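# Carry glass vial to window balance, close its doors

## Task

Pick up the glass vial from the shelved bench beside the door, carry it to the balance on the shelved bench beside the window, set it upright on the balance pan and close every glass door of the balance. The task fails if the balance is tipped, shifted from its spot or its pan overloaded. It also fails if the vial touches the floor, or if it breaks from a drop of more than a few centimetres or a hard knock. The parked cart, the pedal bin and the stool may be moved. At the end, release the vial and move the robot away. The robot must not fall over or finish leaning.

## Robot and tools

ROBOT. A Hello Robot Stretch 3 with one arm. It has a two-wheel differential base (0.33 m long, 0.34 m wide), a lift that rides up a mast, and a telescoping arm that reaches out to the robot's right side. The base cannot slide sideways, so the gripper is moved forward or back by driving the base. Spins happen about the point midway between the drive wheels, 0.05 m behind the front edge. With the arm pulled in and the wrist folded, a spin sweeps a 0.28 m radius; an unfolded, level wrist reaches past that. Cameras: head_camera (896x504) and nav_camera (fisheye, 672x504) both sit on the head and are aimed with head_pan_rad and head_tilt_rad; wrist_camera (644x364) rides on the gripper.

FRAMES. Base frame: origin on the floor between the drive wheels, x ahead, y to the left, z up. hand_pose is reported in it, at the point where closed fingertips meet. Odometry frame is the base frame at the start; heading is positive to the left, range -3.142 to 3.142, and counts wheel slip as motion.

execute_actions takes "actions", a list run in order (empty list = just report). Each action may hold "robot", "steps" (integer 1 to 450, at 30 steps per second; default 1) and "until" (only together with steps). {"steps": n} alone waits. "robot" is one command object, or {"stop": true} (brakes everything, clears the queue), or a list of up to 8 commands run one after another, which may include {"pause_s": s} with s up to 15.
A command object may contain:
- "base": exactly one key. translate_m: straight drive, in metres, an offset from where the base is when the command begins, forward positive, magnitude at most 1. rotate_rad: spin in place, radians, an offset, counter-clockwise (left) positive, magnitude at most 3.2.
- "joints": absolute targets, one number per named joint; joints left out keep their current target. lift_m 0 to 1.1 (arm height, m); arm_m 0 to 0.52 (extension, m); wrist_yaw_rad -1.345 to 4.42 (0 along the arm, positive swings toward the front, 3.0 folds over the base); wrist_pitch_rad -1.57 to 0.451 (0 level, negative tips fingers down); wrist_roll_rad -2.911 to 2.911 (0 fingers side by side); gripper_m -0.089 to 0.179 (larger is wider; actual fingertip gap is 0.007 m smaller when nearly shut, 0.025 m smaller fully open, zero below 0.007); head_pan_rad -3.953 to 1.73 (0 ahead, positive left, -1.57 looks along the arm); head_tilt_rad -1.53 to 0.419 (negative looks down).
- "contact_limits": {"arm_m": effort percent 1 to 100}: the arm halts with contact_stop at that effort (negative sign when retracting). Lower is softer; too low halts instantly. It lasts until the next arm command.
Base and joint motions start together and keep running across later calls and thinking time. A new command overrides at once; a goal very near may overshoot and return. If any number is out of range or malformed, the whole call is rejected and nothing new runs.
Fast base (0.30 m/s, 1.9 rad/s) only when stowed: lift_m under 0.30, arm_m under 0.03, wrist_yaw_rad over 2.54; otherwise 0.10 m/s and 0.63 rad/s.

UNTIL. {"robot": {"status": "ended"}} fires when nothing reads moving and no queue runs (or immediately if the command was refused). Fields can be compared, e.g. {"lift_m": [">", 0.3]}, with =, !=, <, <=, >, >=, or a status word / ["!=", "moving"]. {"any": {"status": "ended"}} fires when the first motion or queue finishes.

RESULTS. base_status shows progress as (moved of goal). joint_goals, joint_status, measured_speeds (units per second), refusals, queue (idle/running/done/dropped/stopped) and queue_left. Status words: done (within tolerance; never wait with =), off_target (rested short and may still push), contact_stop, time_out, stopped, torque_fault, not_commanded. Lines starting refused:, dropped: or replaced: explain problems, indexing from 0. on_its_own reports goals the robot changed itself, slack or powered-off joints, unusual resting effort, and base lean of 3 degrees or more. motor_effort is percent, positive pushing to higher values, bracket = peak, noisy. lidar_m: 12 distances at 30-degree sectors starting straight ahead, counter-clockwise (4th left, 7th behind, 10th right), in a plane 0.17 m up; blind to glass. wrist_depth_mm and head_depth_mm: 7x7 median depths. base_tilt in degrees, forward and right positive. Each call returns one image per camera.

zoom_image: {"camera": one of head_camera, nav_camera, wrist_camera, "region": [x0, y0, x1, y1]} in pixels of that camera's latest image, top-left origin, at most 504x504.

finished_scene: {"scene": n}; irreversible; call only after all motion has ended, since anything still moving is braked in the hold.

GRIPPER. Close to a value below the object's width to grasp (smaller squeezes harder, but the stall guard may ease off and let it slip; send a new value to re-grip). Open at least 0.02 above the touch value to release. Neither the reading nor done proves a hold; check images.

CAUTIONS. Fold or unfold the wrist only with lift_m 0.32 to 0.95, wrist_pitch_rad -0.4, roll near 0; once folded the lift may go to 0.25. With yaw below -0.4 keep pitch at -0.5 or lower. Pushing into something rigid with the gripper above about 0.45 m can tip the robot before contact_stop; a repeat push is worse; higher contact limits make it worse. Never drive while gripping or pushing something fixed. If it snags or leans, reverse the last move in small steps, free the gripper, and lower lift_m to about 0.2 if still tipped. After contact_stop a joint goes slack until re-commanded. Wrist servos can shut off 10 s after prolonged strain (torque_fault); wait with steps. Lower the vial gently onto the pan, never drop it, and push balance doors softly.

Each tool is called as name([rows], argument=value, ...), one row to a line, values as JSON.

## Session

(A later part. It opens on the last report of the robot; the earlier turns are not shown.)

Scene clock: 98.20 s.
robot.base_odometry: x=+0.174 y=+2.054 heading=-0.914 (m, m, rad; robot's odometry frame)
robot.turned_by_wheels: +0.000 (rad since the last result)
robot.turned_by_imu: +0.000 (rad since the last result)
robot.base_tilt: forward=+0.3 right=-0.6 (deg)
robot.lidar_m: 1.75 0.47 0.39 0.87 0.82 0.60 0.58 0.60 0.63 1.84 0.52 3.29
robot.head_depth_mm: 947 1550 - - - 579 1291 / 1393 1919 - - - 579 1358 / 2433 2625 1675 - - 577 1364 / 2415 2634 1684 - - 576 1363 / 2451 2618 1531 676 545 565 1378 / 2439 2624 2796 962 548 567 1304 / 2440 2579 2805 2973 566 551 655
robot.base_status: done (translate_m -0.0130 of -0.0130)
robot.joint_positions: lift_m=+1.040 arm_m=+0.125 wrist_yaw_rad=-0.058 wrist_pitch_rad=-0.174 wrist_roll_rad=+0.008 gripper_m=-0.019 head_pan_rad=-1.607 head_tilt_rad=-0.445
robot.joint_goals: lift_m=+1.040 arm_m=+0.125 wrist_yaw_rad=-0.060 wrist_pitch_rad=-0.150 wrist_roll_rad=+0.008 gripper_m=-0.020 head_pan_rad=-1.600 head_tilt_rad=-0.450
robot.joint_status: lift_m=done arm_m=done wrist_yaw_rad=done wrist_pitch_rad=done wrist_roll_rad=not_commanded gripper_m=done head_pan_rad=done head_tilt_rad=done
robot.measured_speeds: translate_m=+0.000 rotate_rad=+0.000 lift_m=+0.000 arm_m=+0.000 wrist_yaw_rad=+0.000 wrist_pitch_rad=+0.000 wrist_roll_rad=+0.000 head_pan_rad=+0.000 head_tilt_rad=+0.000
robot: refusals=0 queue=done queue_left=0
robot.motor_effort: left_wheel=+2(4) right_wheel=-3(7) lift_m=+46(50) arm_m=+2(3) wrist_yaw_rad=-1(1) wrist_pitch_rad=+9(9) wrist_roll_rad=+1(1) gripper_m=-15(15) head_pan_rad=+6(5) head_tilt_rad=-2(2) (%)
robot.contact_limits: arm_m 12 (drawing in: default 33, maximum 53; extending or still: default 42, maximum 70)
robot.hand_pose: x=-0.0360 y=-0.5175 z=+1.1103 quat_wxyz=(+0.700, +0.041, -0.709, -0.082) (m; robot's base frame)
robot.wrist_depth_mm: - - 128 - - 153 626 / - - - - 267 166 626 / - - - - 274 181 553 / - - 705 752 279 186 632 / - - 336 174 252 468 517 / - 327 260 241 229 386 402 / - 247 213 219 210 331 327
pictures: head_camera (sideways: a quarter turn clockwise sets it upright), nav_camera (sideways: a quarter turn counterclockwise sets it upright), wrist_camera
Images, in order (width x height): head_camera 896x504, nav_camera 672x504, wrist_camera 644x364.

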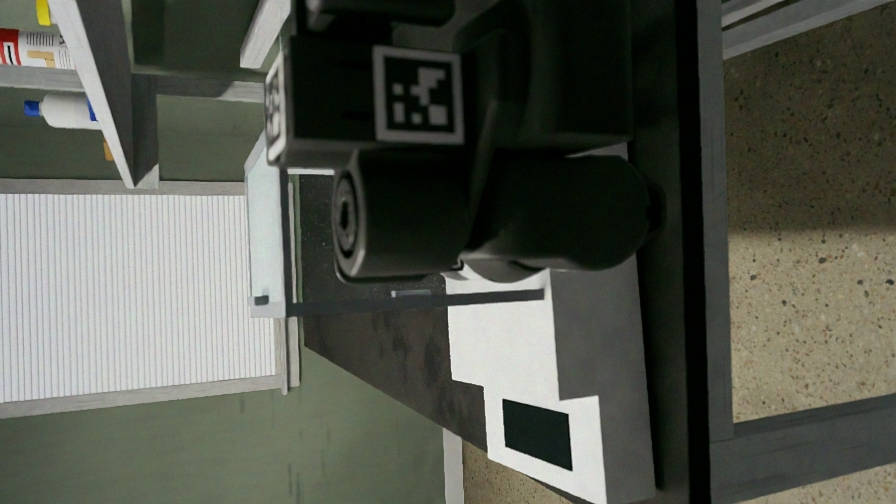

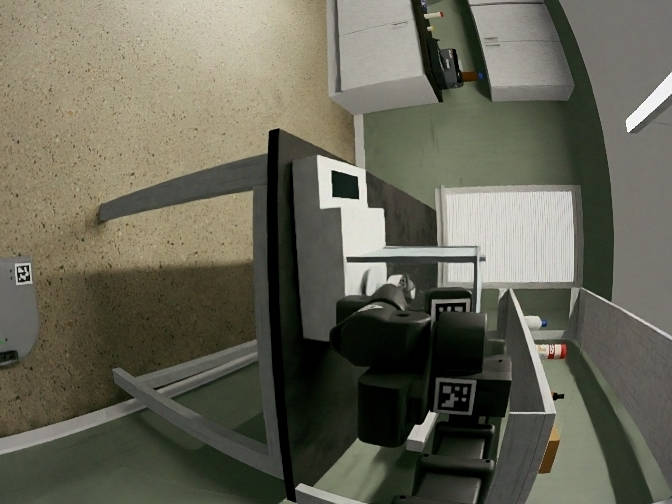

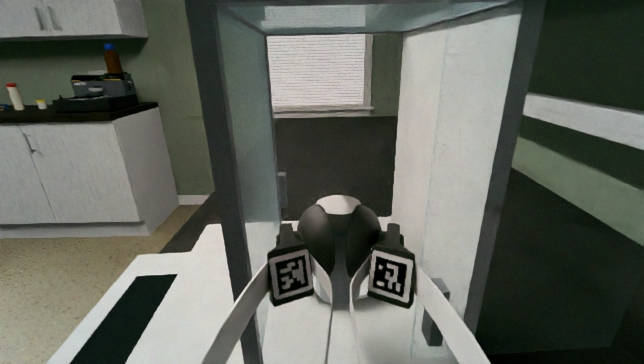

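execute_actions([
  {"robot":[{"joints":{"arm_m":0.185},"contact_limits":{"arm_m":12}},{"joints":{"lift_m":1.025}}],"steps":450,"until":{"robot":{"status":"ended"}}},
])

Scene clock: 102.40 s.
robot.base_odometry: x=+0.174 y=+2.054 heading=-0.914 (m, m, rad; robot's odometry frame)
robot.turned_by_wheels: +0.000 (rad since the last result)
robot.turned_by_imu: +0.000 (rad since the last result)
robot.base_tilt: forward=+0.3 right=-0.7 (deg)
robot.lidar_m: 1.74 0.47 0.39 0.87 0.82 0.60 0.58 0.60 0.63 1.84 0.51 3.29
robot.head_depth_mm: 947 1552 1429 876 625 578 1291 / 1402 1914 - - 601 578 1361 / 2457 2616 1664 - 562 577 1369 / 2458 2635 1681 - 555 563 1367 / 2454 2611 1535 676 545 566 1372 / 2441 2603 2813 962 547 567 1301 / 2440 2621 2819 2982 566 551 654
robot.base_status: done (translate_m -0.0130 of -0.0130)
robot.joint_positions: lift_m=+1.025 arm_m=+0.185 wrist_yaw_rad=-0.058 wrist_pitch_rad=-0.174 wrist_roll_rad=+0.008 gripper_m=-0.019 head_pan_rad=-1.607 head_tilt_rad=-0.445
robot.joint_goals: lift_m=+1.025 arm_m=+0.185 wrist_yaw_rad=-0.060 wrist_pitch_rad=-0.150 wrist_roll_rad=+0.008 gripper_m=-0.020 head_pan_rad=-1.600 head_tilt_rad=-0.450
robot.joint_status: lift_m=done arm_m=done wrist_yaw_rad=done wrist_pitch_rad=done wrist_roll_rad=not_commanded gripper_m=done head_pan_rad=done head_tilt_rad=done
robot.measured_speeds: translate_m=+0.000 rotate_rad=+0.000 lift_m=+0.000 arm_m=+0.000 wrist_yaw_rad=+0.000 wrist_pitch_rad=+0.000 wrist_roll_rad=+0.000 head_pan_rad=+0.000 head_tilt_rad=+0.000
robot: refusals=0 queue=done queue_left=0
robot.motor_effort: left_wheel=+2(2) right_wheel=-2(2) lift_m=+27(44) arm_m=+2(4) wrist_yaw_rad=-1(1) wrist_pitch_rad=+9(9) wrist_roll_rad=+0(0) gripper_m=-14(14) head_pan_rad=+5(4) head_tilt_rad=-2(2) (%)
robot.contact_limits: arm_m 12 (drawing in: default 33, maximum 53; extending or still: default 42, maximum 70)
robot.hand_pose: x=-0.0360 y=-0.5775 z=+1.0961 quat_wxyz=(+0.700, +0.041, -0.709, -0.082) (m; robot's base frame)
robot.wrist_depth_mm: - 71 - - 229 139 95 / - 73 - - - 141 96 / - 78 - - 936 142 97 / - 88 730 714 270 143 102 / - - 510 174 244 145 114 / - 297 250 208 207 147 348 / - 205 189 192 191 139 299
pictures: head_camera (sideways: a quarter turn clockwise sets it upright), nav_camera (sideways: a quarter turn counterclockwise sets it upright), wrist_camera
Images, in order (width x height): head_camera 896x504, nav_camera 672x504, wrist_camera 644x364.

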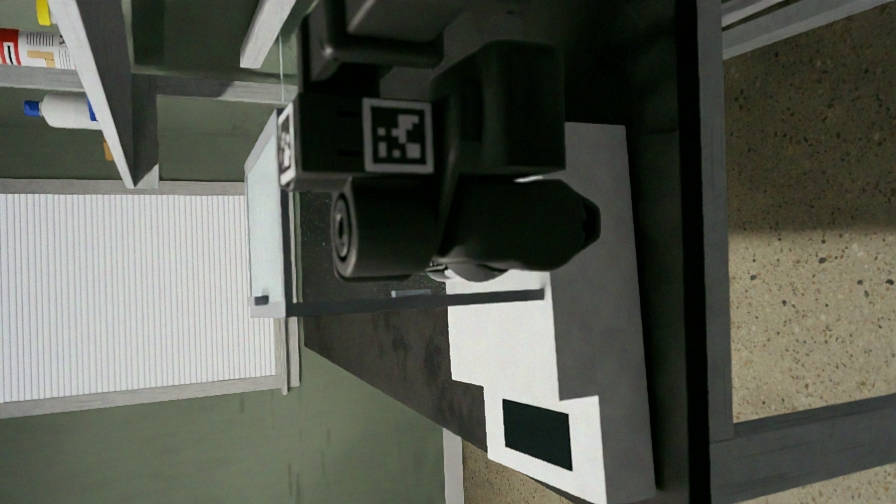

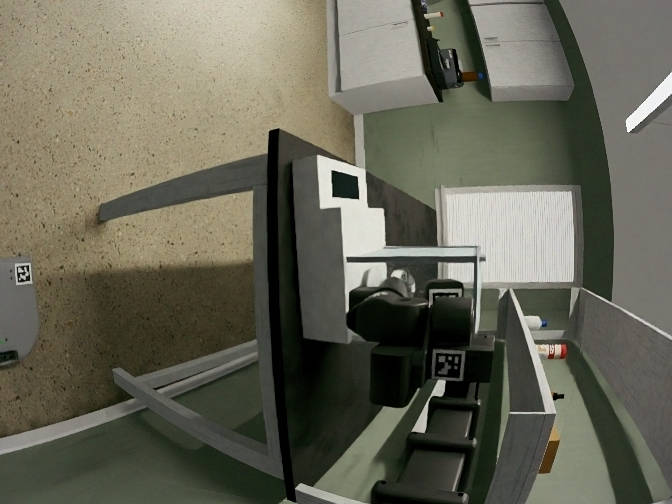

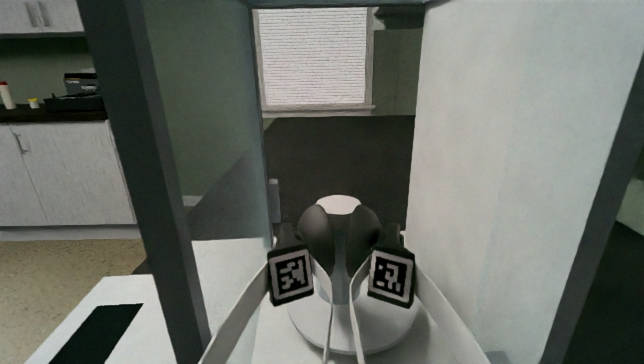

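execute_actions([
  {"robot":[{"base":{"translate_m":-0.005},"joints":{"arm_m":0.197},"contact_limits":{"arm_m":12}},{"joints":{"lift_m":1.013}},{"joints":{"gripper_m":0.042}}],"steps":450,"until":{"robot":{"status":"ended"}}},
])

Scene clock: 107.30 s.
robot.base_odometry: x=+0.171 y=+2.058 heading=-0.914 (m, m, rad; robot's odometry frame)
robot.turned_by_wheels: +0.000 (rad since the last result)
robot.turned_by_imu: +0.000 (rad since the last result)
robot.base_tilt: forward=+0.4 right=-0.7 (deg)
robot.lidar_m: 1.74 0.47 0.40 0.87 0.81 0.60 0.58 0.60 0.63 1.81 0.51 3.28
robot.head_depth_mm: 943 1537 1461 - 624 579 1290 / 1590 1895 1848 - 601 579 1359 / 2443 2605 1040 - 561 578 1362 / 2437 2628 1684 - 555 564 1365 / 2425 2638 1530 674 545 565 1381 / 2444 2604 2762 962 546 567 1347 / 2424 2602 2834 3008 567 552 654
robot.base_status: done (translate_m -0.0050 of -0.0050)
robot.joint_positions: lift_m=+1.013 arm_m=+0.197 wrist_yaw_rad=-0.058 wrist_pitch_rad=-0.173 wrist_roll_rad=+0.008 gripper_m=+0.042 head_pan_rad=-1.607 head_tilt_rad=-0.445
robot.joint_goals: lift_m=+1.013 arm_m=+0.197 wrist_yaw_rad=-0.060 wrist_pitch_rad=-0.150 wrist_roll_rad=+0.008 gripper_m=+0.042 head_pan_rad=-1.600 head_tilt_rad=-0.450
robot.joint_status: lift_m=done arm_m=done wrist_yaw_rad=done wrist_pitch_rad=done wrist_roll_rad=not_commanded gripper_m=done head_pan_rad=done head_tilt_rad=done
robot.measured_speeds: translate_m=+0.000 rotate_rad=+0.000 lift_m=+0.000 arm_m=+0.000 wrist_yaw_rad=+0.000 wrist_pitch_rad=+0.000 wrist_roll_rad=+0.000 head_pan_rad=+0.000 head_tilt_rad=+0.000
robot: refusals=0 queue=done queue_left=0
robot.motor_effort: left_wheel=+3(4) right_wheel=-2(9) lift_m=+27(27) arm_m=+3(4) wrist_yaw_rad=-1(1) wrist_pitch_rad=+9(10) wrist_roll_rad=+0(1) gripper_m=+1(94) head_pan_rad=+5(4) head_tilt_rad=-2(2) (%)
robot.contact_limits: arm_m 12 (drawing in: default 33, maximum 53; extending or still: default 42, maximum 70)
robot.hand_pose: x=-0.0360 y=-0.5895 z=+1.0841 quat_wxyz=(+0.700, +0.041, -0.709, -0.082) (m; robot's base frame)
robot.wrist_depth_mm: - - - - - 130 90 / - - - - - 132 90 / - - - - 250 134 91 / - - 646 684 254 135 92 / - 77 491 174 206 136 96 / - 83 233 185 - 138 102 / 245 89 189 174 178 130 275
pictures: head_camera (sideways: a quarter turn clockwise sets it upright), nav_camera (sideways: a quarter turn counterclockwise sets it upright), wrist_camera
Images, in order (width x height): head_camera 896x504, nav_camera 672x504, wrist_camera 644x364.

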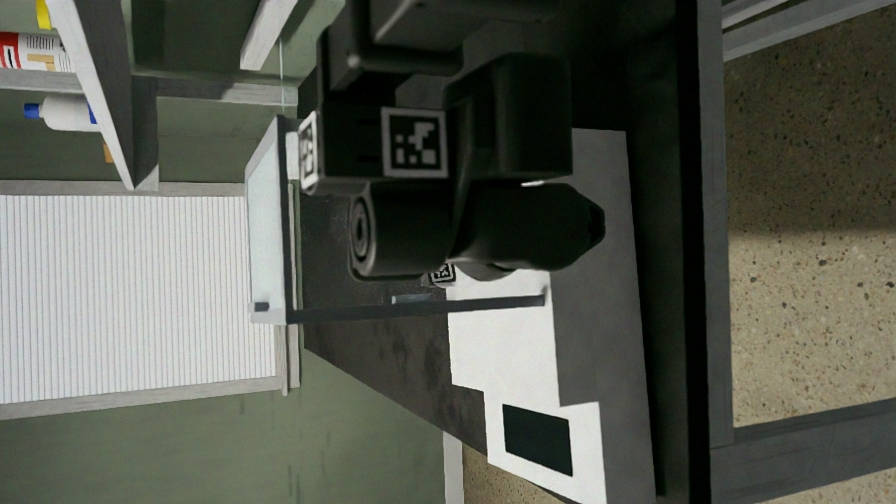

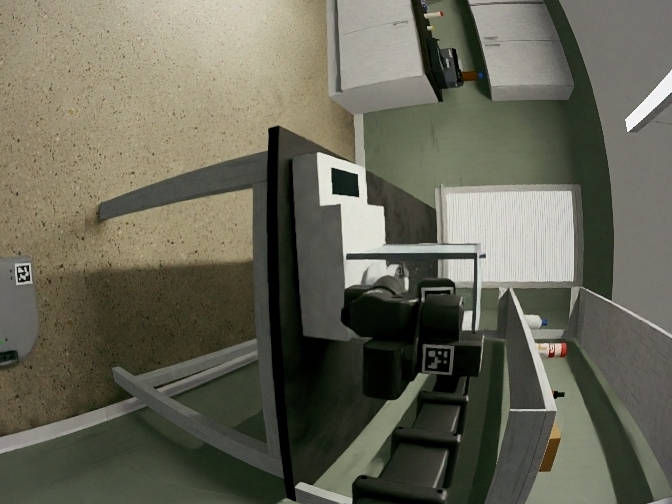

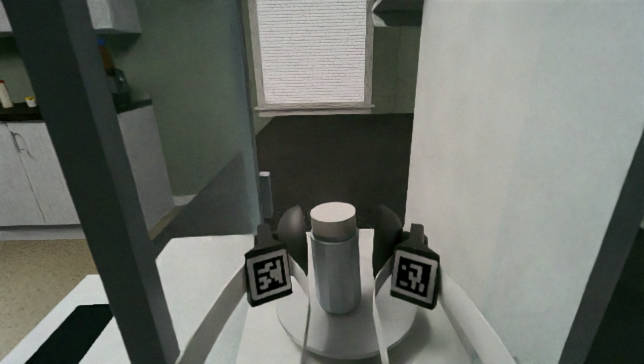

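execute_actions([
  {"robot":{"base":{"translate_m":0.003}},"steps":450,"until":{"robot":{"status":"ended"}}},
])

Scene clock: 109.27 s.
robot.base_odometry: x=+0.172 y=+2.055 heading=-0.914 (m, m, rad; robot's odometry frame)
robot.turned_by_wheels: +0.000 (rad since the last result)
robot.turned_by_imu: +0.000 (rad since the last result)
robot.base_tilt: forward=+0.3 right=-0.7 (deg)
robot.lidar_m: 1.74 0.47 0.39 0.87 0.81 0.60 0.58 0.60 0.63 1.83 0.52 3.27
robot.head_depth_mm: 947 1543 1460 - 624 579 1289 / 1601 1916 1848 - 601 577 1362 / 2427 2613 1052 - 561 576 1363 / 2442 2642 1681 - 556 563 1367 / 2454 2624 1530 674 545 565 1377 / 2426 2632 2805 963 548 567 1302 / 2450 2604 2805 2981 568 552 653
robot.base_status: done (translate_m +0.0030 of +0.0030)
robot.joint_positions: lift_m=+1.013 arm_m=+0.197 wrist_yaw_rad=-0.058 wrist_pitch_rad=-0.173 wrist_roll_rad=+0.008 gripper_m=+0.042 head_pan_rad=-1.607 head_tilt_rad=-0.445
robot.joint_goals: lift_m=+1.013 arm_m=+0.197 wrist_yaw_rad=-0.060 wrist_pitch_rad=-0.150 wrist_roll_rad=+0.008 gripper_m=+0.042 head_pan_rad=-1.600 head_tilt_rad=-0.450
robot.joint_status: lift_m=done arm_m=done wrist_yaw_rad=done wrist_pitch_rad=done wrist_roll_rad=not_commanded gripper_m=done head_pan_rad=done head_tilt_rad=done
robot.measured_speeds: translate_m=+0.000 rotate_rad=+0.000 lift_m=+0.000 arm_m=+0.000 wrist_yaw_rad=+0.000 wrist_pitch_rad=+0.000 wrist_roll_rad=+0.000 head_pan_rad=+0.000 head_tilt_rad=+0.000
robot: refusals=0 queue=done queue_left=0
robot.motor_effort: left_wheel=+2(6) right_wheel=-2(5) lift_m=+27(28) arm_m=+3(3) wrist_yaw_rad=-1(1) wrist_pitch_rad=+9(9) wrist_roll_rad=+1(1) gripper_m=+0(0) head_pan_rad=+4(5) head_tilt_rad=-2(2) (%)
robot.contact_limits: arm_m 12 (drawing in: default 33, maximum 53; extending or still: default 42, maximum 70)
robot.hand_pose: x=-0.0360 y=-0.5895 z=+1.0841 quat_wxyz=(+0.700, +0.041, -0.709, -0.082) (m; robot's base frame)
robot.wrist_depth_mm: - - - - - 135 93 / - - - - - 136 94 / - - - - 906 138 94 / - 73 709 690 263 139 95 / - 75 488 176 214 141 96 / - 83 234 184 - 142 101 / 245 91 188 177 179 134 113
pictures: head_camera (sideways: a quarter turn clockwise sets it upright), nav_camera (sideways: a quarter turn counterclockwise sets it upright), wrist_camera
Images, in order (width x height): head_camera 896x504, nav_camera 672x504, wrist_camera 644x364.

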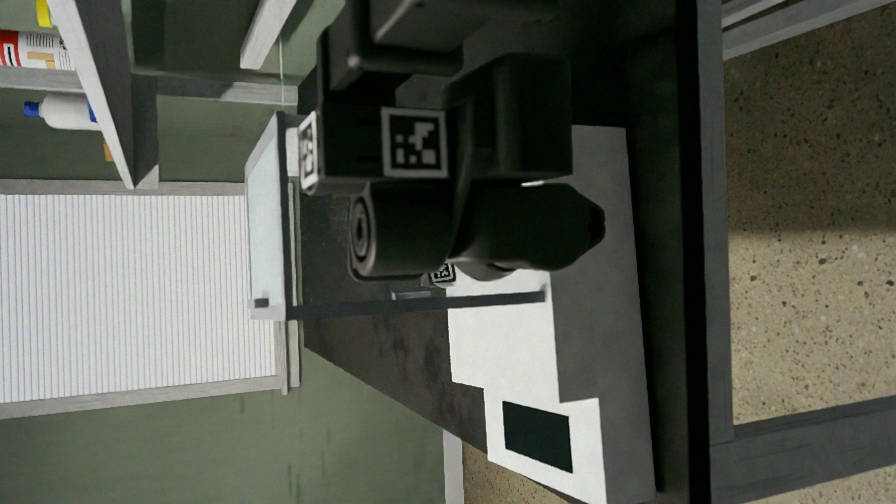

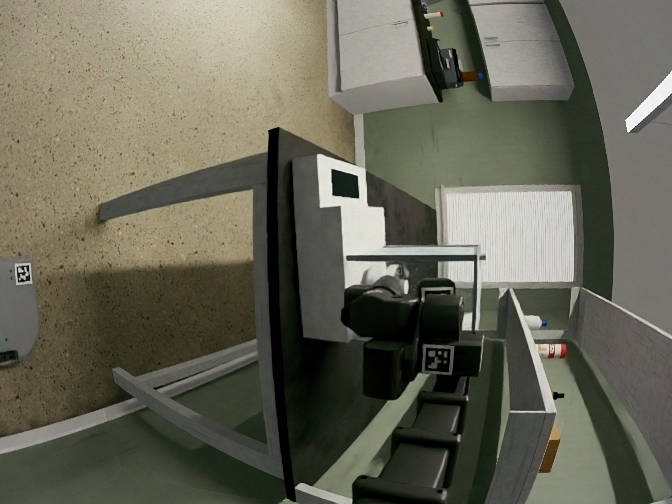

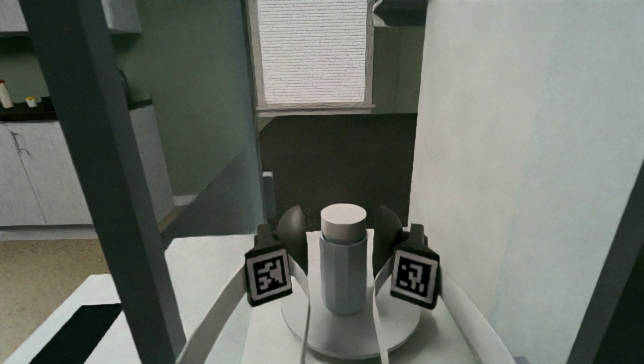

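execute_actions([
  {"robot":[{"joints":{"arm_m":0.15},"contact_limits":{"arm_m":14}},{"joints":{"gripper_m":0.01}},{"joints":{"arm_m":0.06},"contact_limits":{"arm_m":14}},{"base":{"translate_m":-0.056},"joints":{"gripper_m":0.035,"lift_m":1.004}},{"joints":{"arm_m":0.085},"contact_limits":{"arm_m":7}}],"steps":450,"until":{"robot":{"status":"ended"}}},
])

Scene clock: 118.47 s.
robot.base_odometry: x=+0.138 y=+2.100 heading=-0.914 (m, m, rad; robot's odometry frame)
robot.turned_by_wheels: +0.000 (rad since the last result)
robot.turned_by_imu: +0.000 (rad since the last result)
robot.base_tilt: forward=+0.4 right=-0.6 (deg)
robot.lidar_m: 1.79 0.47 0.43 0.87 0.74 0.54 0.52 0.54 0.59 1.58 0.54 3.29
robot.head_depth_mm: 400 1412 1342 - - - 1248 / 1001 1813 1651 - - - 1333 / 2418 2656 1361 1001 - - 1327 / 2440 2628 1384 1016 - 564 1338 / 2458 2638 1544 681 545 565 1371 / 2409 2593 1403 678 544 566 1372 / 2415 2587 2805 1110 546 554 674
robot.base_status: done (translate_m -0.0560 of -0.0560)
robot.joint_positions: lift_m=+1.004 arm_m=+0.085 wrist_yaw_rad=-0.059 wrist_pitch_rad=-0.172 wrist_roll_rad=+0.008 gripper_m=+0.035 head_pan_rad=-1.607 head_tilt_rad=-0.445
robot.joint_goals: lift_m=+1.004 arm_m=+0.085 wrist_yaw_rad=-0.060 wrist_pitch_rad=-0.150 wrist_roll_rad=+0.008 gripper_m=+0.035 head_pan_rad=-1.600 head_tilt_rad=-0.450
robot.joint_status: lift_m=done arm_m=done wrist_yaw_rad=done wrist_pitch_rad=done wrist_roll_rad=not_commanded gripper_m=done head_pan_rad=done head_tilt_rad=done
robot.measured_speeds: translate_m=+0.000 rotate_rad=+0.000 lift_m=+0.000 arm_m=+0.000 wrist_yaw_rad=+0.000 wrist_pitch_rad=+0.000 wrist_roll_rad=+0.000 head_pan_rad=+0.000 head_tilt_rad=+0.000
robot: refusals=0 queue=done queue_left=0
robot.motor_effort: left_wheel=+2(4) right_wheel=-2(9) lift_m=+27(27) arm_m=+3(6) wrist_yaw_rad=-1(1) wrist_pitch_rad=+9(9) wrist_roll_rad=+0(0) gripper_m=+1(92) head_pan_rad=+5(5) head_tilt_rad=-2(2) (%)
robot.contact_limits: arm_m 7 (drawing in: default 33, maximum 53; extending or still: default 42, maximum 70)
robot.hand_pose: x=-0.0360 y=-0.4776 z=+1.0754 quat_wxyz=(+0.700, +0.040, -0.709, -0.082) (m; robot's base frame)
robot.wrist_depth_mm: - - - - - 854 559 / - - - - - 800 518 / - - - - - 854 521 / - - 378 312 649 646 568 / - 291 287 253 489 457 452 / 278 222 221 219 329 356 347 / 220 219 224 227 291 289 286
pictures: head_camera (sideways: a quarter turn clockwise sets it upright), nav_camera (sideways: a quarter turn counterclockwise sets it upright), wrist_camera
Images, in order (width x height): head_camera 896x504, nav_camera 672x504, wrist_camera 644x364.

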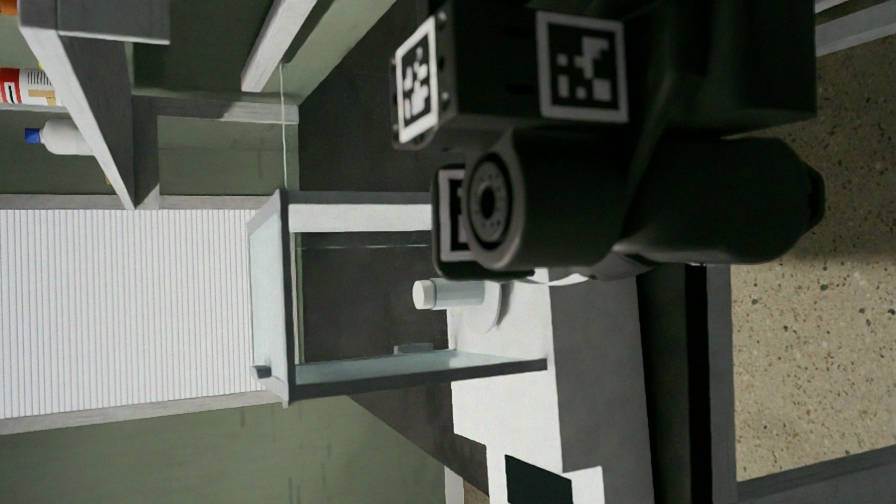

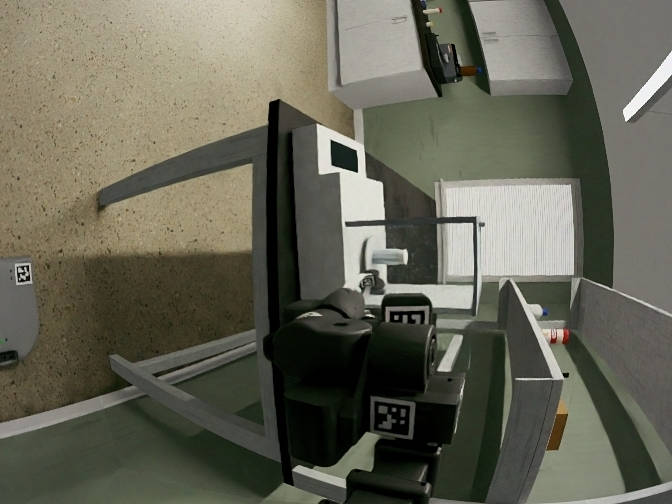

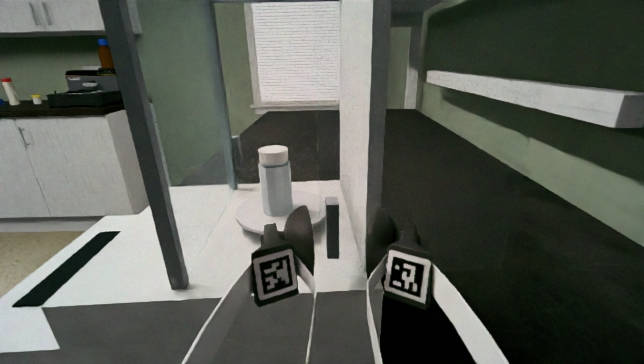

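execute_actions([
  {"robot":[{"joints":{"arm_m":0.096},"contact_limits":{"arm_m":7}},{"base":{"translate_m":0.06}}],"steps":450,"until":{"robot":{"status":"ended"}}},
])

Scene clock: 121.93 s.
robot.base_odometry: x=+0.175 y=+2.052 heading=-0.914 (m, m, rad; robot's odometry frame)
robot.turned_by_wheels: +0.000 (rad since the last result)
robot.turned_by_imu: +0.000 (rad since the last result)
robot.base_tilt: forward=+0.3 right=-0.7 (deg)
robot.lidar_m: 1.74 0.47 0.39 0.87 0.82 0.60 0.58 0.61 0.63 1.85 0.51 3.27
robot.head_depth_mm: 943 1559 1433 - - - 1294 / 1389 1813 1342 - - - 1358 / 2424 2615 1246 1077 - - 1345 / 2470 2625 1515 1085 - 563 1368 / 2434 2643 1526 674 545 565 1375 / 2422 2590 2793 964 547 567 1307 / 2449 2614 2811 2990 570 552 664
robot.base_status: done (translate_m +0.0600 of +0.0600)
robot.joint_positions: lift_m=+1.004 arm_m=+0.096 wrist_yaw_rad=-0.067 wrist_pitch_rad=-0.172 wrist_roll_rad=+0.008 gripper_m=+0.035 head_pan_rad=-1.607 head_tilt_rad=-0.445
robot.joint_goals: lift_m=+1.004 arm_m=+0.096 wrist_yaw_rad=-0.060 wrist_pitch_rad=-0.150 wrist_roll_rad=+0.008 gripper_m=+0.035 head_pan_rad=-1.600 head_tilt_rad=-0.450
robot.joint_status: lift_m=done arm_m=done wrist_yaw_rad=done wrist_pitch_rad=done wrist_roll_rad=not_commanded gripper_m=done head_pan_rad=done head_tilt_rad=done
robot.measured_speeds: translate_m=+0.000 rotate_rad=+0.000 lift_m=+0.000 arm_m=+0.000 wrist_yaw_rad=+0.000 wrist_pitch_rad=+0.000 wrist_roll_rad=+0.000 head_pan_rad=+0.000 head_tilt_rad=+0.000
robot: refusals=0 queue=done queue_left=0
robot.motor_effort: left_wheel=+1(7) right_wheel=-1(7) lift_m=+27(27) arm_m=+3(3) wrist_yaw_rad=+6(7) wrist_pitch_rad=+9(9) wrist_roll_rad=+1(1) gripper_m=-1(1) head_pan_rad=+5(5) head_tilt_rad=-2(2) (%)
robot.contact_limits: arm_m 7 (drawing in: default 33, maximum 53; extending or still: default 42, maximum 70)
robot.hand_pose: x=-0.0380 y=-0.4885 z=+1.0754 quat_wxyz=(+0.699, +0.037, -0.709, -0.085) (m; robot's base frame)
robot.wrist_depth_mm: - - - - 262 765 620 / - - - - 266 716 570 / - - - - 273 828 599 / - - 672 346 279 595 606 / - 387 273 267 230 455 452 / - 255 221 209 207 355 351 / 237 205 206 209 218 288 286
pictures: head_camera (sideways: a quarter turn clockwise sets it upright), nav_camera (sideways: a quarter turn counterclockwise sets it upright), wrist_camera
Images, in order (width x height): head_camera 896x504, nav_camera 672x504, wrist_camera 644x364.

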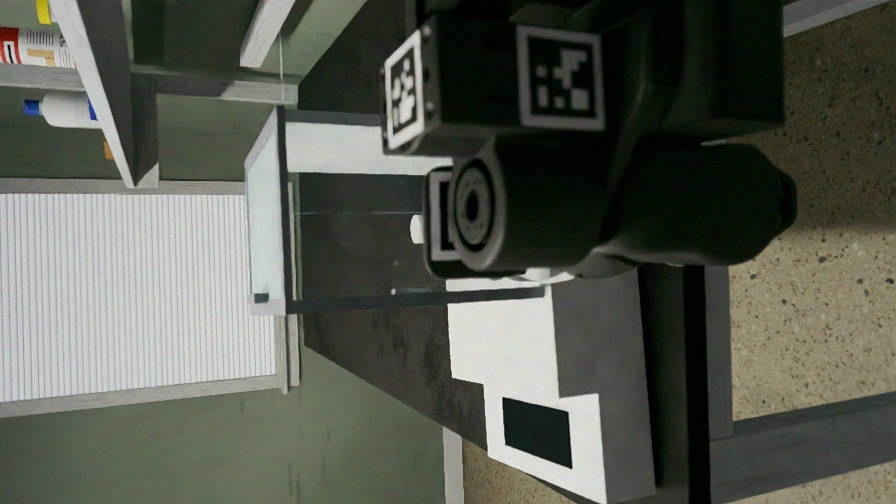

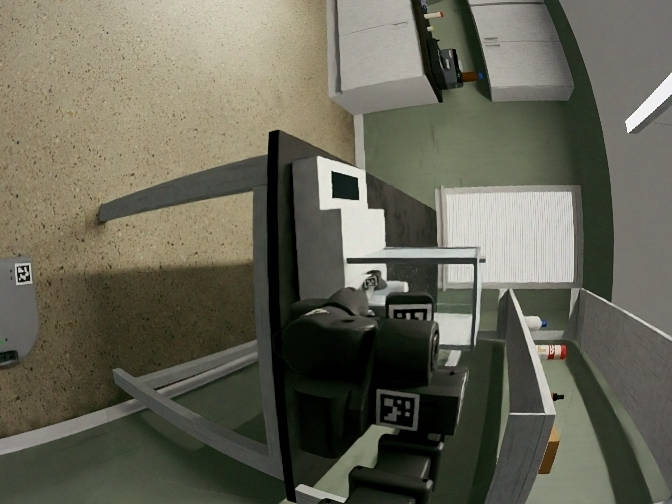

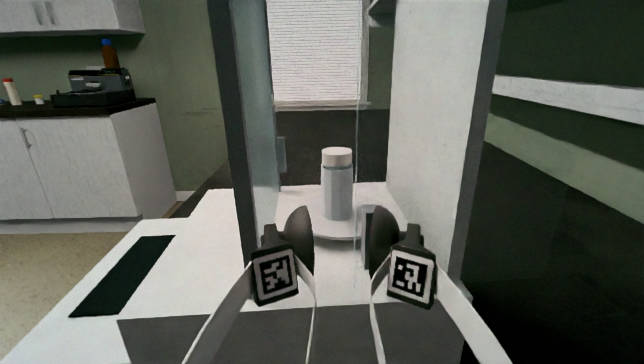

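execute_actions([
  {"robot":[{"joints":{"arm_m":0.092}},{"base":{"translate_m":0.035}}],"steps":450,"until":{"robot":{"status":"ended"}}},
])

Scene clock: 125.07 s.
robot.base_odometry: x=+0.196 y=+2.024 heading=-0.914 (m, m, rad; robot's odometry frame)
robot.turned_by_wheels: +0.000 (rad since the last result)
robot.turned_by_imu: +0.000 (rad since the last result)
robot.base_tilt: forward=+0.2 right=-0.6 (deg)
robot.lidar_m: 1.71 0.47 0.37 0.68 0.87 0.64 0.62 0.64 0.65 0.50 0.51 3.28
robot.head_depth_mm: 964 1659 1464 - - - 1322 / 1945 2171 534 - - - 1359 / 2454 2630 1499 1077 - - 1327 / 2463 2612 1273 1017 - 578 1366 / 2456 2619 1719 955 545 566 1370 / 2422 2637 2826 1026 565 566 658 / 2428 2601 2820 2971 700 570 1348
robot.base_status: done (translate_m +0.0350 of +0.0350)
robot.joint_positions: lift_m=+1.004 arm_m=+0.092 wrist_yaw_rad=-0.062 wrist_pitch_rad=-0.172 wrist_roll_rad=+0.008 gripper_m=+0.035 head_pan_rad=-1.607 head_tilt_rad=-0.445
robot.joint_goals: lift_m=+1.004 arm_m=+0.092 wrist_yaw_rad=-0.060 wrist_pitch_rad=-0.150 wrist_roll_rad=+0.008 gripper_m=+0.035 head_pan_rad=-1.600 head_tilt_rad=-0.450
robot.joint_status: lift_m=done arm_m=done wrist_yaw_rad=done wrist_pitch_rad=done wrist_roll_rad=not_commanded gripper_m=done head_pan_rad=done head_tilt_rad=done
robot.measured_speeds: translate_m=+0.000 rotate_rad=+0.000 lift_m=+0.000 arm_m=+0.000 wrist_yaw_rad=+0.000 wrist_pitch_rad=+0.000 wrist_roll_rad=+0.000 head_pan_rad=+0.000 head_tilt_rad=+0.000
robot: refusals=0 queue=done queue_left=0
robot.motor_effort: left_wheel=+2(6) right_wheel=-2(3) lift_m=+27(27) arm_m=-6(5) wrist_yaw_rad=+2(5) wrist_pitch_rad=+9(9) wrist_roll_rad=+0(0) gripper_m=+1(1) head_pan_rad=+4(4) head_tilt_rad=-2(2) (%)
robot.hand_pose: x=-0.0369 y=-0.4851 z=+1.0754 quat_wxyz=(+0.700, +0.039, -0.709, -0.083) (m; robot's base frame)
robot.wrist_depth_mm: - - - - - 199 633 / - - - - - 203 613 / - - - - 866 217 677 / - - 751 374 308 239 619 / - - 318 277 269 248 452 / - 280 221 210 208 224 350 / - 226 209 212 217 269 287
pictures: head_camera (sideways: a quarter turn clockwise sets it upright), nav_camera (sideways: a quarter turn counterclockwise sets it upright), wrist_camera
Images, in order (width x height): head_camera 896x504, nav_camera 672x504, wrist_camera 644x364.

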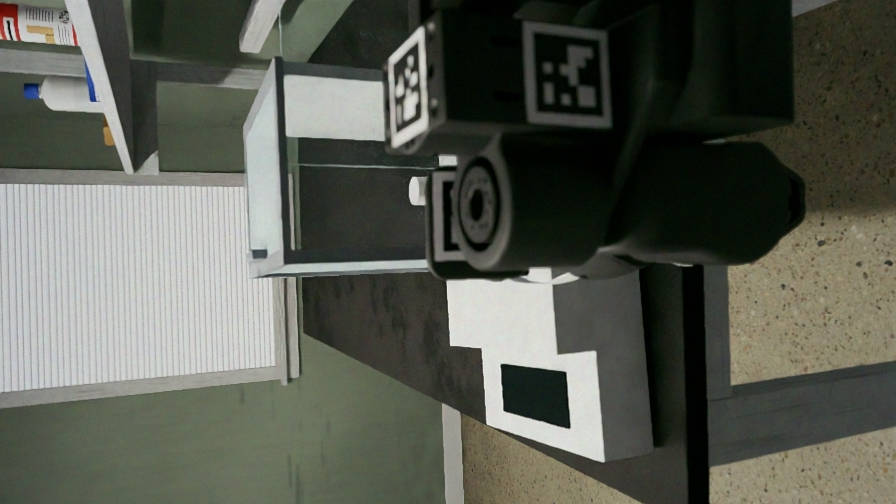

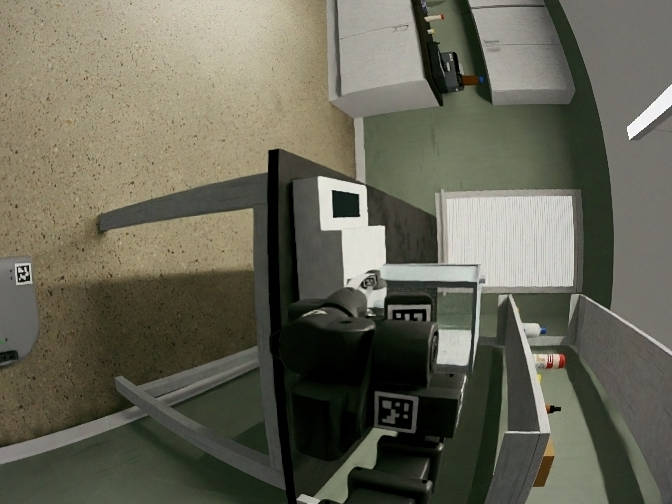

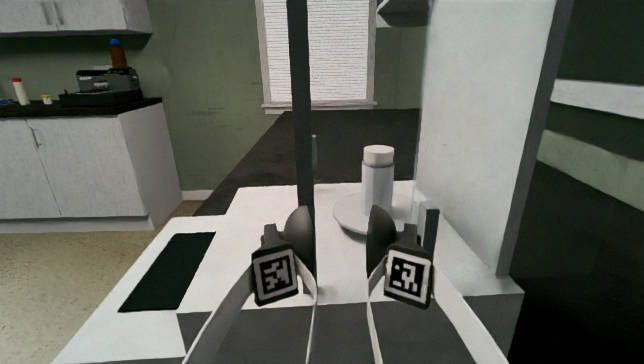

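execute_actions([
  {"robot":[{"joints":{"arm_m":0.08}},{"base":{"translate_m":-0.05}},{"joints":{"arm_m":0.098},"contact_limits":{"arm_m":7}},{"base":{"translate_m":0.05}}],"steps":450,"until":{"robot":{"status":"ended"}}},
])

Scene clock: 133.13 s.
robot.base_odometry: x=+0.196 y=+2.024 heading=-0.914 (m, m, rad; robot's odometry frame)
robot.turned_by_wheels: +0.000 (rad since the last result)
robot.turned_by_imu: +0.000 (rad since the last result)
robot.base_tilt: forward=+0.3 right=-0.6 (deg)
robot.lidar_m: 1.70 0.47 0.37 0.69 0.88 0.64 0.62 0.64 0.65 0.50 0.51 3.29
robot.head_depth_mm: 969 1660 1472 - - - 1321 / 1946 2165 532 - - - 1353 / 2453 2605 1494 1078 - - 1360 / 2441 2608 1267 712 - 571 1370 / 2445 2610 1716 957 544 566 1377 / 2442 2617 2836 1029 564 556 657 / 2421 2610 2835 2987 702 570 1340
robot.base_status: done (translate_m +0.0500 of +0.0500)
robot.joint_positions: lift_m=+1.004 arm_m=+0.098 wrist_yaw_rad=-0.082 wrist_pitch_rad=-0.172 wrist_roll_rad=+0.008 gripper_m=+0.035 head_pan_rad=-1.607 head_tilt_rad=-0.445
robot.joint_goals: lift_m=+1.004 arm_m=+0.098 wrist_yaw_rad=-0.060 wrist_pitch_rad=-0.150 wrist_roll_rad=+0.008 gripper_m=+0.035 head_pan_rad=-1.600 head_tilt_rad=-0.450
robot.joint_status: lift_m=done arm_m=done wrist_yaw_rad=done wrist_pitch_rad=done wrist_roll_rad=not_commanded gripper_m=done head_pan_rad=done head_tilt_rad=done
robot.measured_speeds: translate_m=+0.000 rotate_rad=+0.000 lift_m=+0.000 arm_m=+0.000 wrist_yaw_rad=+0.000 wrist_pitch_rad=+0.000 wrist_roll_rad=+0.000 head_pan_rad=+0.000 head_tilt_rad=+0.000
robot: refusals=0 queue=done queue_left=0
robot.on_its_own: wrist_yaw_rad is at rest, and its effort (+17) is outside its rest range (-12 to +12)
robot.motor_effort: left_wheel=-1(7) right_wheel=+7(7) lift_m=+27(27) arm_m=+2(3) wrist_yaw_rad=+17(17) wrist_pitch_rad=+9(9) wrist_roll_rad=+1(1) gripper_m=+5(5) head_pan_rad=+5(5) head_tilt_rad=-2(2) (%)
robot.contact_limits: arm_m 7 (drawing in: default 33, maximum 53; extending or still: default 42, maximum 70)
robot.hand_pose: x=-0.0418 y=-0.4902 z=+1.0754 quat_wxyz=(+0.699, +0.032, -0.709, -0.090) (m; robot's base frame)
robot.wrist_depth_mm: - - - - - 188 621 / - - - - - 192 596 / - - - - 348 207 653 / - - 734 370 316 226 599 / - - 303 265 269 247 451 / - 278 221 209 208 280 351 / - 218 199 204 213 278 286
pictures: head_camera (sideways: a quarter turn clockwise sets it upright), nav_camera (sideways: a quarter turn counterclockwise sets it upright), wrist_camera
Images, in order (width x height): head_camera 896x504, nav_camera 672x504, wrist_camera 644x364.

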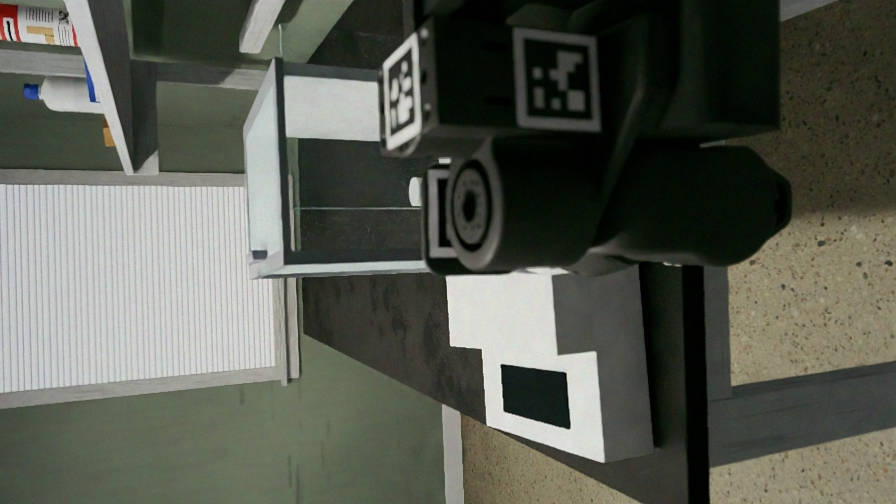

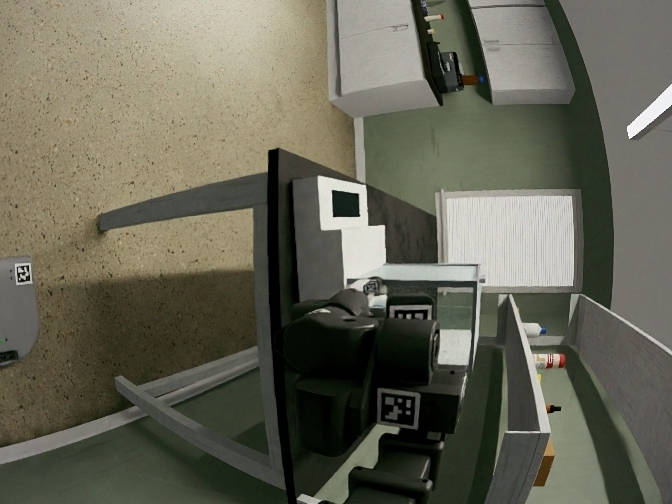

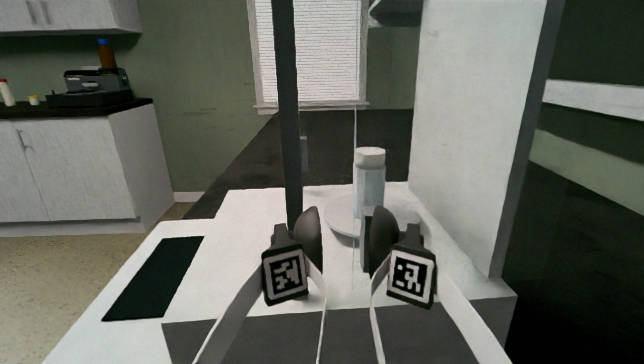

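execute_actions([
  {"robot":[{"base":{"translate_m":-0.012}},{"joints":{"arm_m":0.075}},{"base":{"translate_m":0.02},"joints":{"gripper_m":0.1}},{"joints":{"arm_m":0.103},"contact_limits":{"arm_m":7}}],"steps":450,"until":{"robot":{"status":"ended"}}},
])

Scene clock: 140.73 s.
robot.base_odometry: x=+0.201 y=+2.018 heading=-0.914 (m, m, rad; robot's odometry frame)
robot.turned_by_wheels: +0.000 (rad since the last result)
robot.turned_by_imu: +0.000 (rad since the last result)
robot.base_tilt: forward=+0.2 right=-0.7 (deg)
robot.lidar_m: 1.69 0.47 0.37 0.67 0.88 0.65 0.63 0.65 0.66 0.50 0.51 3.26
robot.head_depth_mm: 976 1694 1466 - - - 1353 / 1983 2192 572 - - - 1366 / 2453 2621 1511 1082 - - 1362 / 2472 2638 1267 1014 - 578 1372 / 2455 2642 1716 988 546 565 1377 / 2429 2594 2832 1099 564 554 656 / 2419 2634 2800 2983 2044 570 1370
robot.base_status: done (translate_m +0.0200 of +0.0200)
robot.joint_positions: lift_m=+1.004 arm_m=+0.103 wrist_yaw_rad=-0.062 wrist_pitch_rad=-0.172 wrist_roll_rad=+0.008 gripper_m=+0.100 head_pan_rad=-1.607 head_tilt_rad=-0.445
robot.joint_goals: lift_m=+1.004 arm_m=+0.103 wrist_yaw_rad=-0.060 wrist_pitch_rad=-0.150 wrist_roll_rad=+0.008 gripper_m=+0.100 head_pan_rad=-1.600 head_tilt_rad=-0.450
robot.joint_status: lift_m=done arm_m=done wrist_yaw_rad=done wrist_pitch_rad=done wrist_roll_rad=not_commanded gripper_m=done head_pan_rad=done head_tilt_rad=done
robot.measured_speeds: translate_m=+0.000 rotate_rad=+0.000 lift_m=+0.000 arm_m=+0.000 wrist_yaw_rad=+0.000 wrist_pitch_rad=+0.000 wrist_roll_rad=+0.000 head_pan_rad=+0.000 head_tilt_rad=+0.000
robot: refusals=0 queue=done queue_left=0
robot.motor_effort: left_wheel=+2(7) right_wheel=-2(7) lift_m=+27(27) arm_m=+3(6) wrist_yaw_rad=+2(17) wrist_pitch_rad=+9(9) wrist_roll_rad=+0(1) gripper_m=+1(98) head_pan_rad=+5(5) head_tilt_rad=-2(2) (%)
robot.contact_limits: arm_m 7 (drawing in: default 33, maximum 53; extending or still: default 42, maximum 70)
robot.hand_pose: x=-0.0369 y=-0.4955 z=+1.0754 quat_wxyz=(+0.700, +0.039, -0.709, -0.083) (m; robot's base frame)
robot.wrist_depth_mm: - - - - - 211 169 / - - - - - 214 529 / - - - - 973 215 620 / - - 820 373 297 218 631 / - - 325 269 252 222 448 / - 298 210 217 207 223 351 / - 226 194 197 201 208 288
pictures: head_camera (sideways: a quarter turn clockwise sets it upright), nav_camera (sideways: a quarter turn counterclockwise sets it upright), wrist_camera
Images, in order (width x height): head_camera 896x504, nav_camera 672x504, wrist_camera 644x364.

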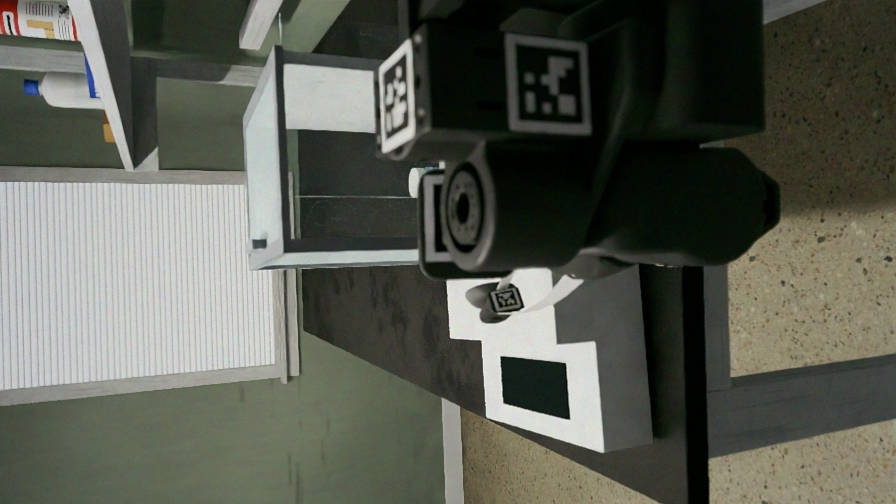

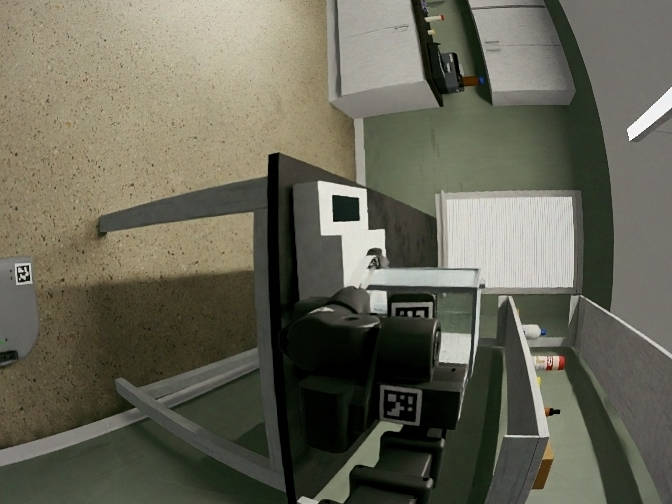

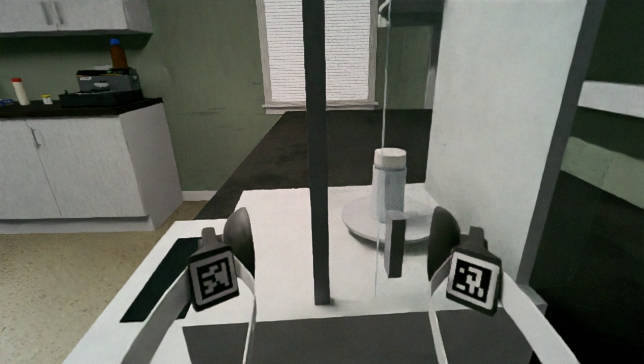

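execute_actions([
  {"robot":{"base":{"translate_m":0.042}},"steps":450,"until":{"robot":{"status":"ended"}}},
])

Scene clock: 143.23 s.
robot.base_odometry: x=+0.227 y=+1.985 heading=-0.914 (m, m, rad; robot's odometry frame)
robot.turned_by_wheels: +0.000 (rad since the last result)
robot.turned_by_imu: +0.000 (rad since the last result)
robot.base_tilt: forward=+0.3 right=-0.6 (deg)
robot.lidar_m: 1.65 0.48 0.35 0.56 0.90 0.69 0.67 0.69 0.73 0.49 0.51 3.29
robot.head_depth_mm: 1381 1728 528 - - - 1352 / 2411 2217 1483 - - - 1359 / 2463 2612 1352 1002 - - 1365 / 2438 2634 1518 1087 - 585 1372 / 2455 2599 2739 988 561 580 704 / 2433 2594 2814 3000 615 567 1272 / 2427 2610 2819 2977 2237 1645 1376
robot.base_status: done (translate_m +0.0420 of +0.0420)
robot.joint_positions: lift_m=+1.004 arm_m=+0.103 wrist_yaw_rad=-0.066 wrist_pitch_rad=-0.172 wrist_roll_rad=+0.008 gripper_m=+0.100 head_pan_rad=-1.607 head_tilt_rad=-0.445
robot.joint_goals: lift_m=+1.004 arm_m=+0.103 wrist_yaw_rad=-0.060 wrist_pitch_rad=-0.150 wrist_roll_rad=+0.008 gripper_m=+0.100 head_pan_rad=-1.600 head_tilt_rad=-0.450
robot.joint_status: lift_m=done arm_m=done wrist_yaw_rad=done wrist_pitch_rad=done wrist_roll_rad=not_commanded gripper_m=done head_pan_rad=done head_tilt_rad=done
robot.measured_speeds: translate_m=+0.000 rotate_rad=+0.000 lift_m=+0.000 arm_m=+0.000 wrist_yaw_rad=+0.000 wrist_pitch_rad=+0.000 wrist_roll_rad=+0.000 head_pan_rad=+0.000 head_tilt_rad=+0.000
robot: refusals=0 queue=done queue_left=0
robot.motor_effort: left_wheel=+1(5) right_wheel=+0(5) lift_m=+27(27) arm_m=+3(4) wrist_yaw_rad=+5(6) wrist_pitch_rad=+9(9) wrist_roll_rad=+0(0) gripper_m=-2(1) head_pan_rad=+5(4) head_tilt_rad=-2(2) (%)
robot.contact_limits: arm_m 7 (drawing in: default 33, maximum 53; extending or still: default 42, maximum 70)
robot.hand_pose: x=-0.0379 y=-0.4955 z=+1.0754 quat_wxyz=(+0.699, +0.037, -0.709, -0.085) (m; robot's base frame)
robot.wrist_depth_mm: - - - - - 274 187 / - - - - - 274 189 / - - - - 996 278 191 / - - - 655 263 281 210 / - - 379 282 250 261 225 / - - 251 218 206 213 320 / - - 216 195 200 205 267
pictures: head_camera (sideways: a quarter turn clockwise sets it upright), nav_camera (sideways: a quarter turn counterclockwise sets it upright), wrist_camera
Images, in order (width x height): head_camera 896x504, nav_camera 672x504, wrist_camera 644x364.

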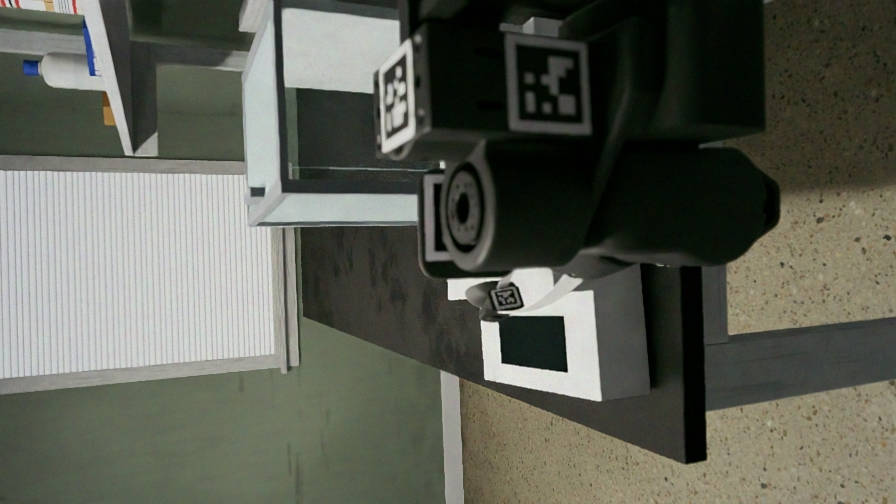

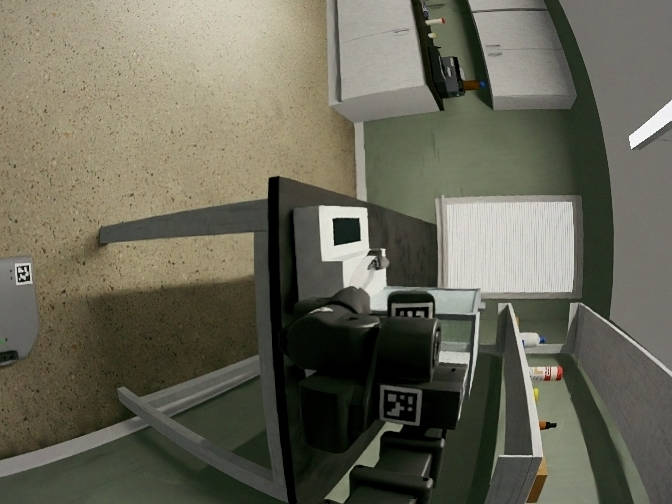

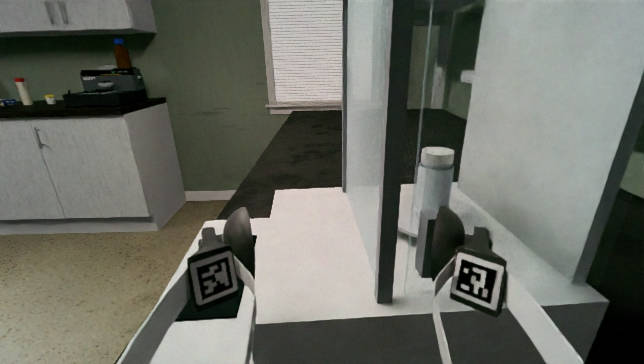

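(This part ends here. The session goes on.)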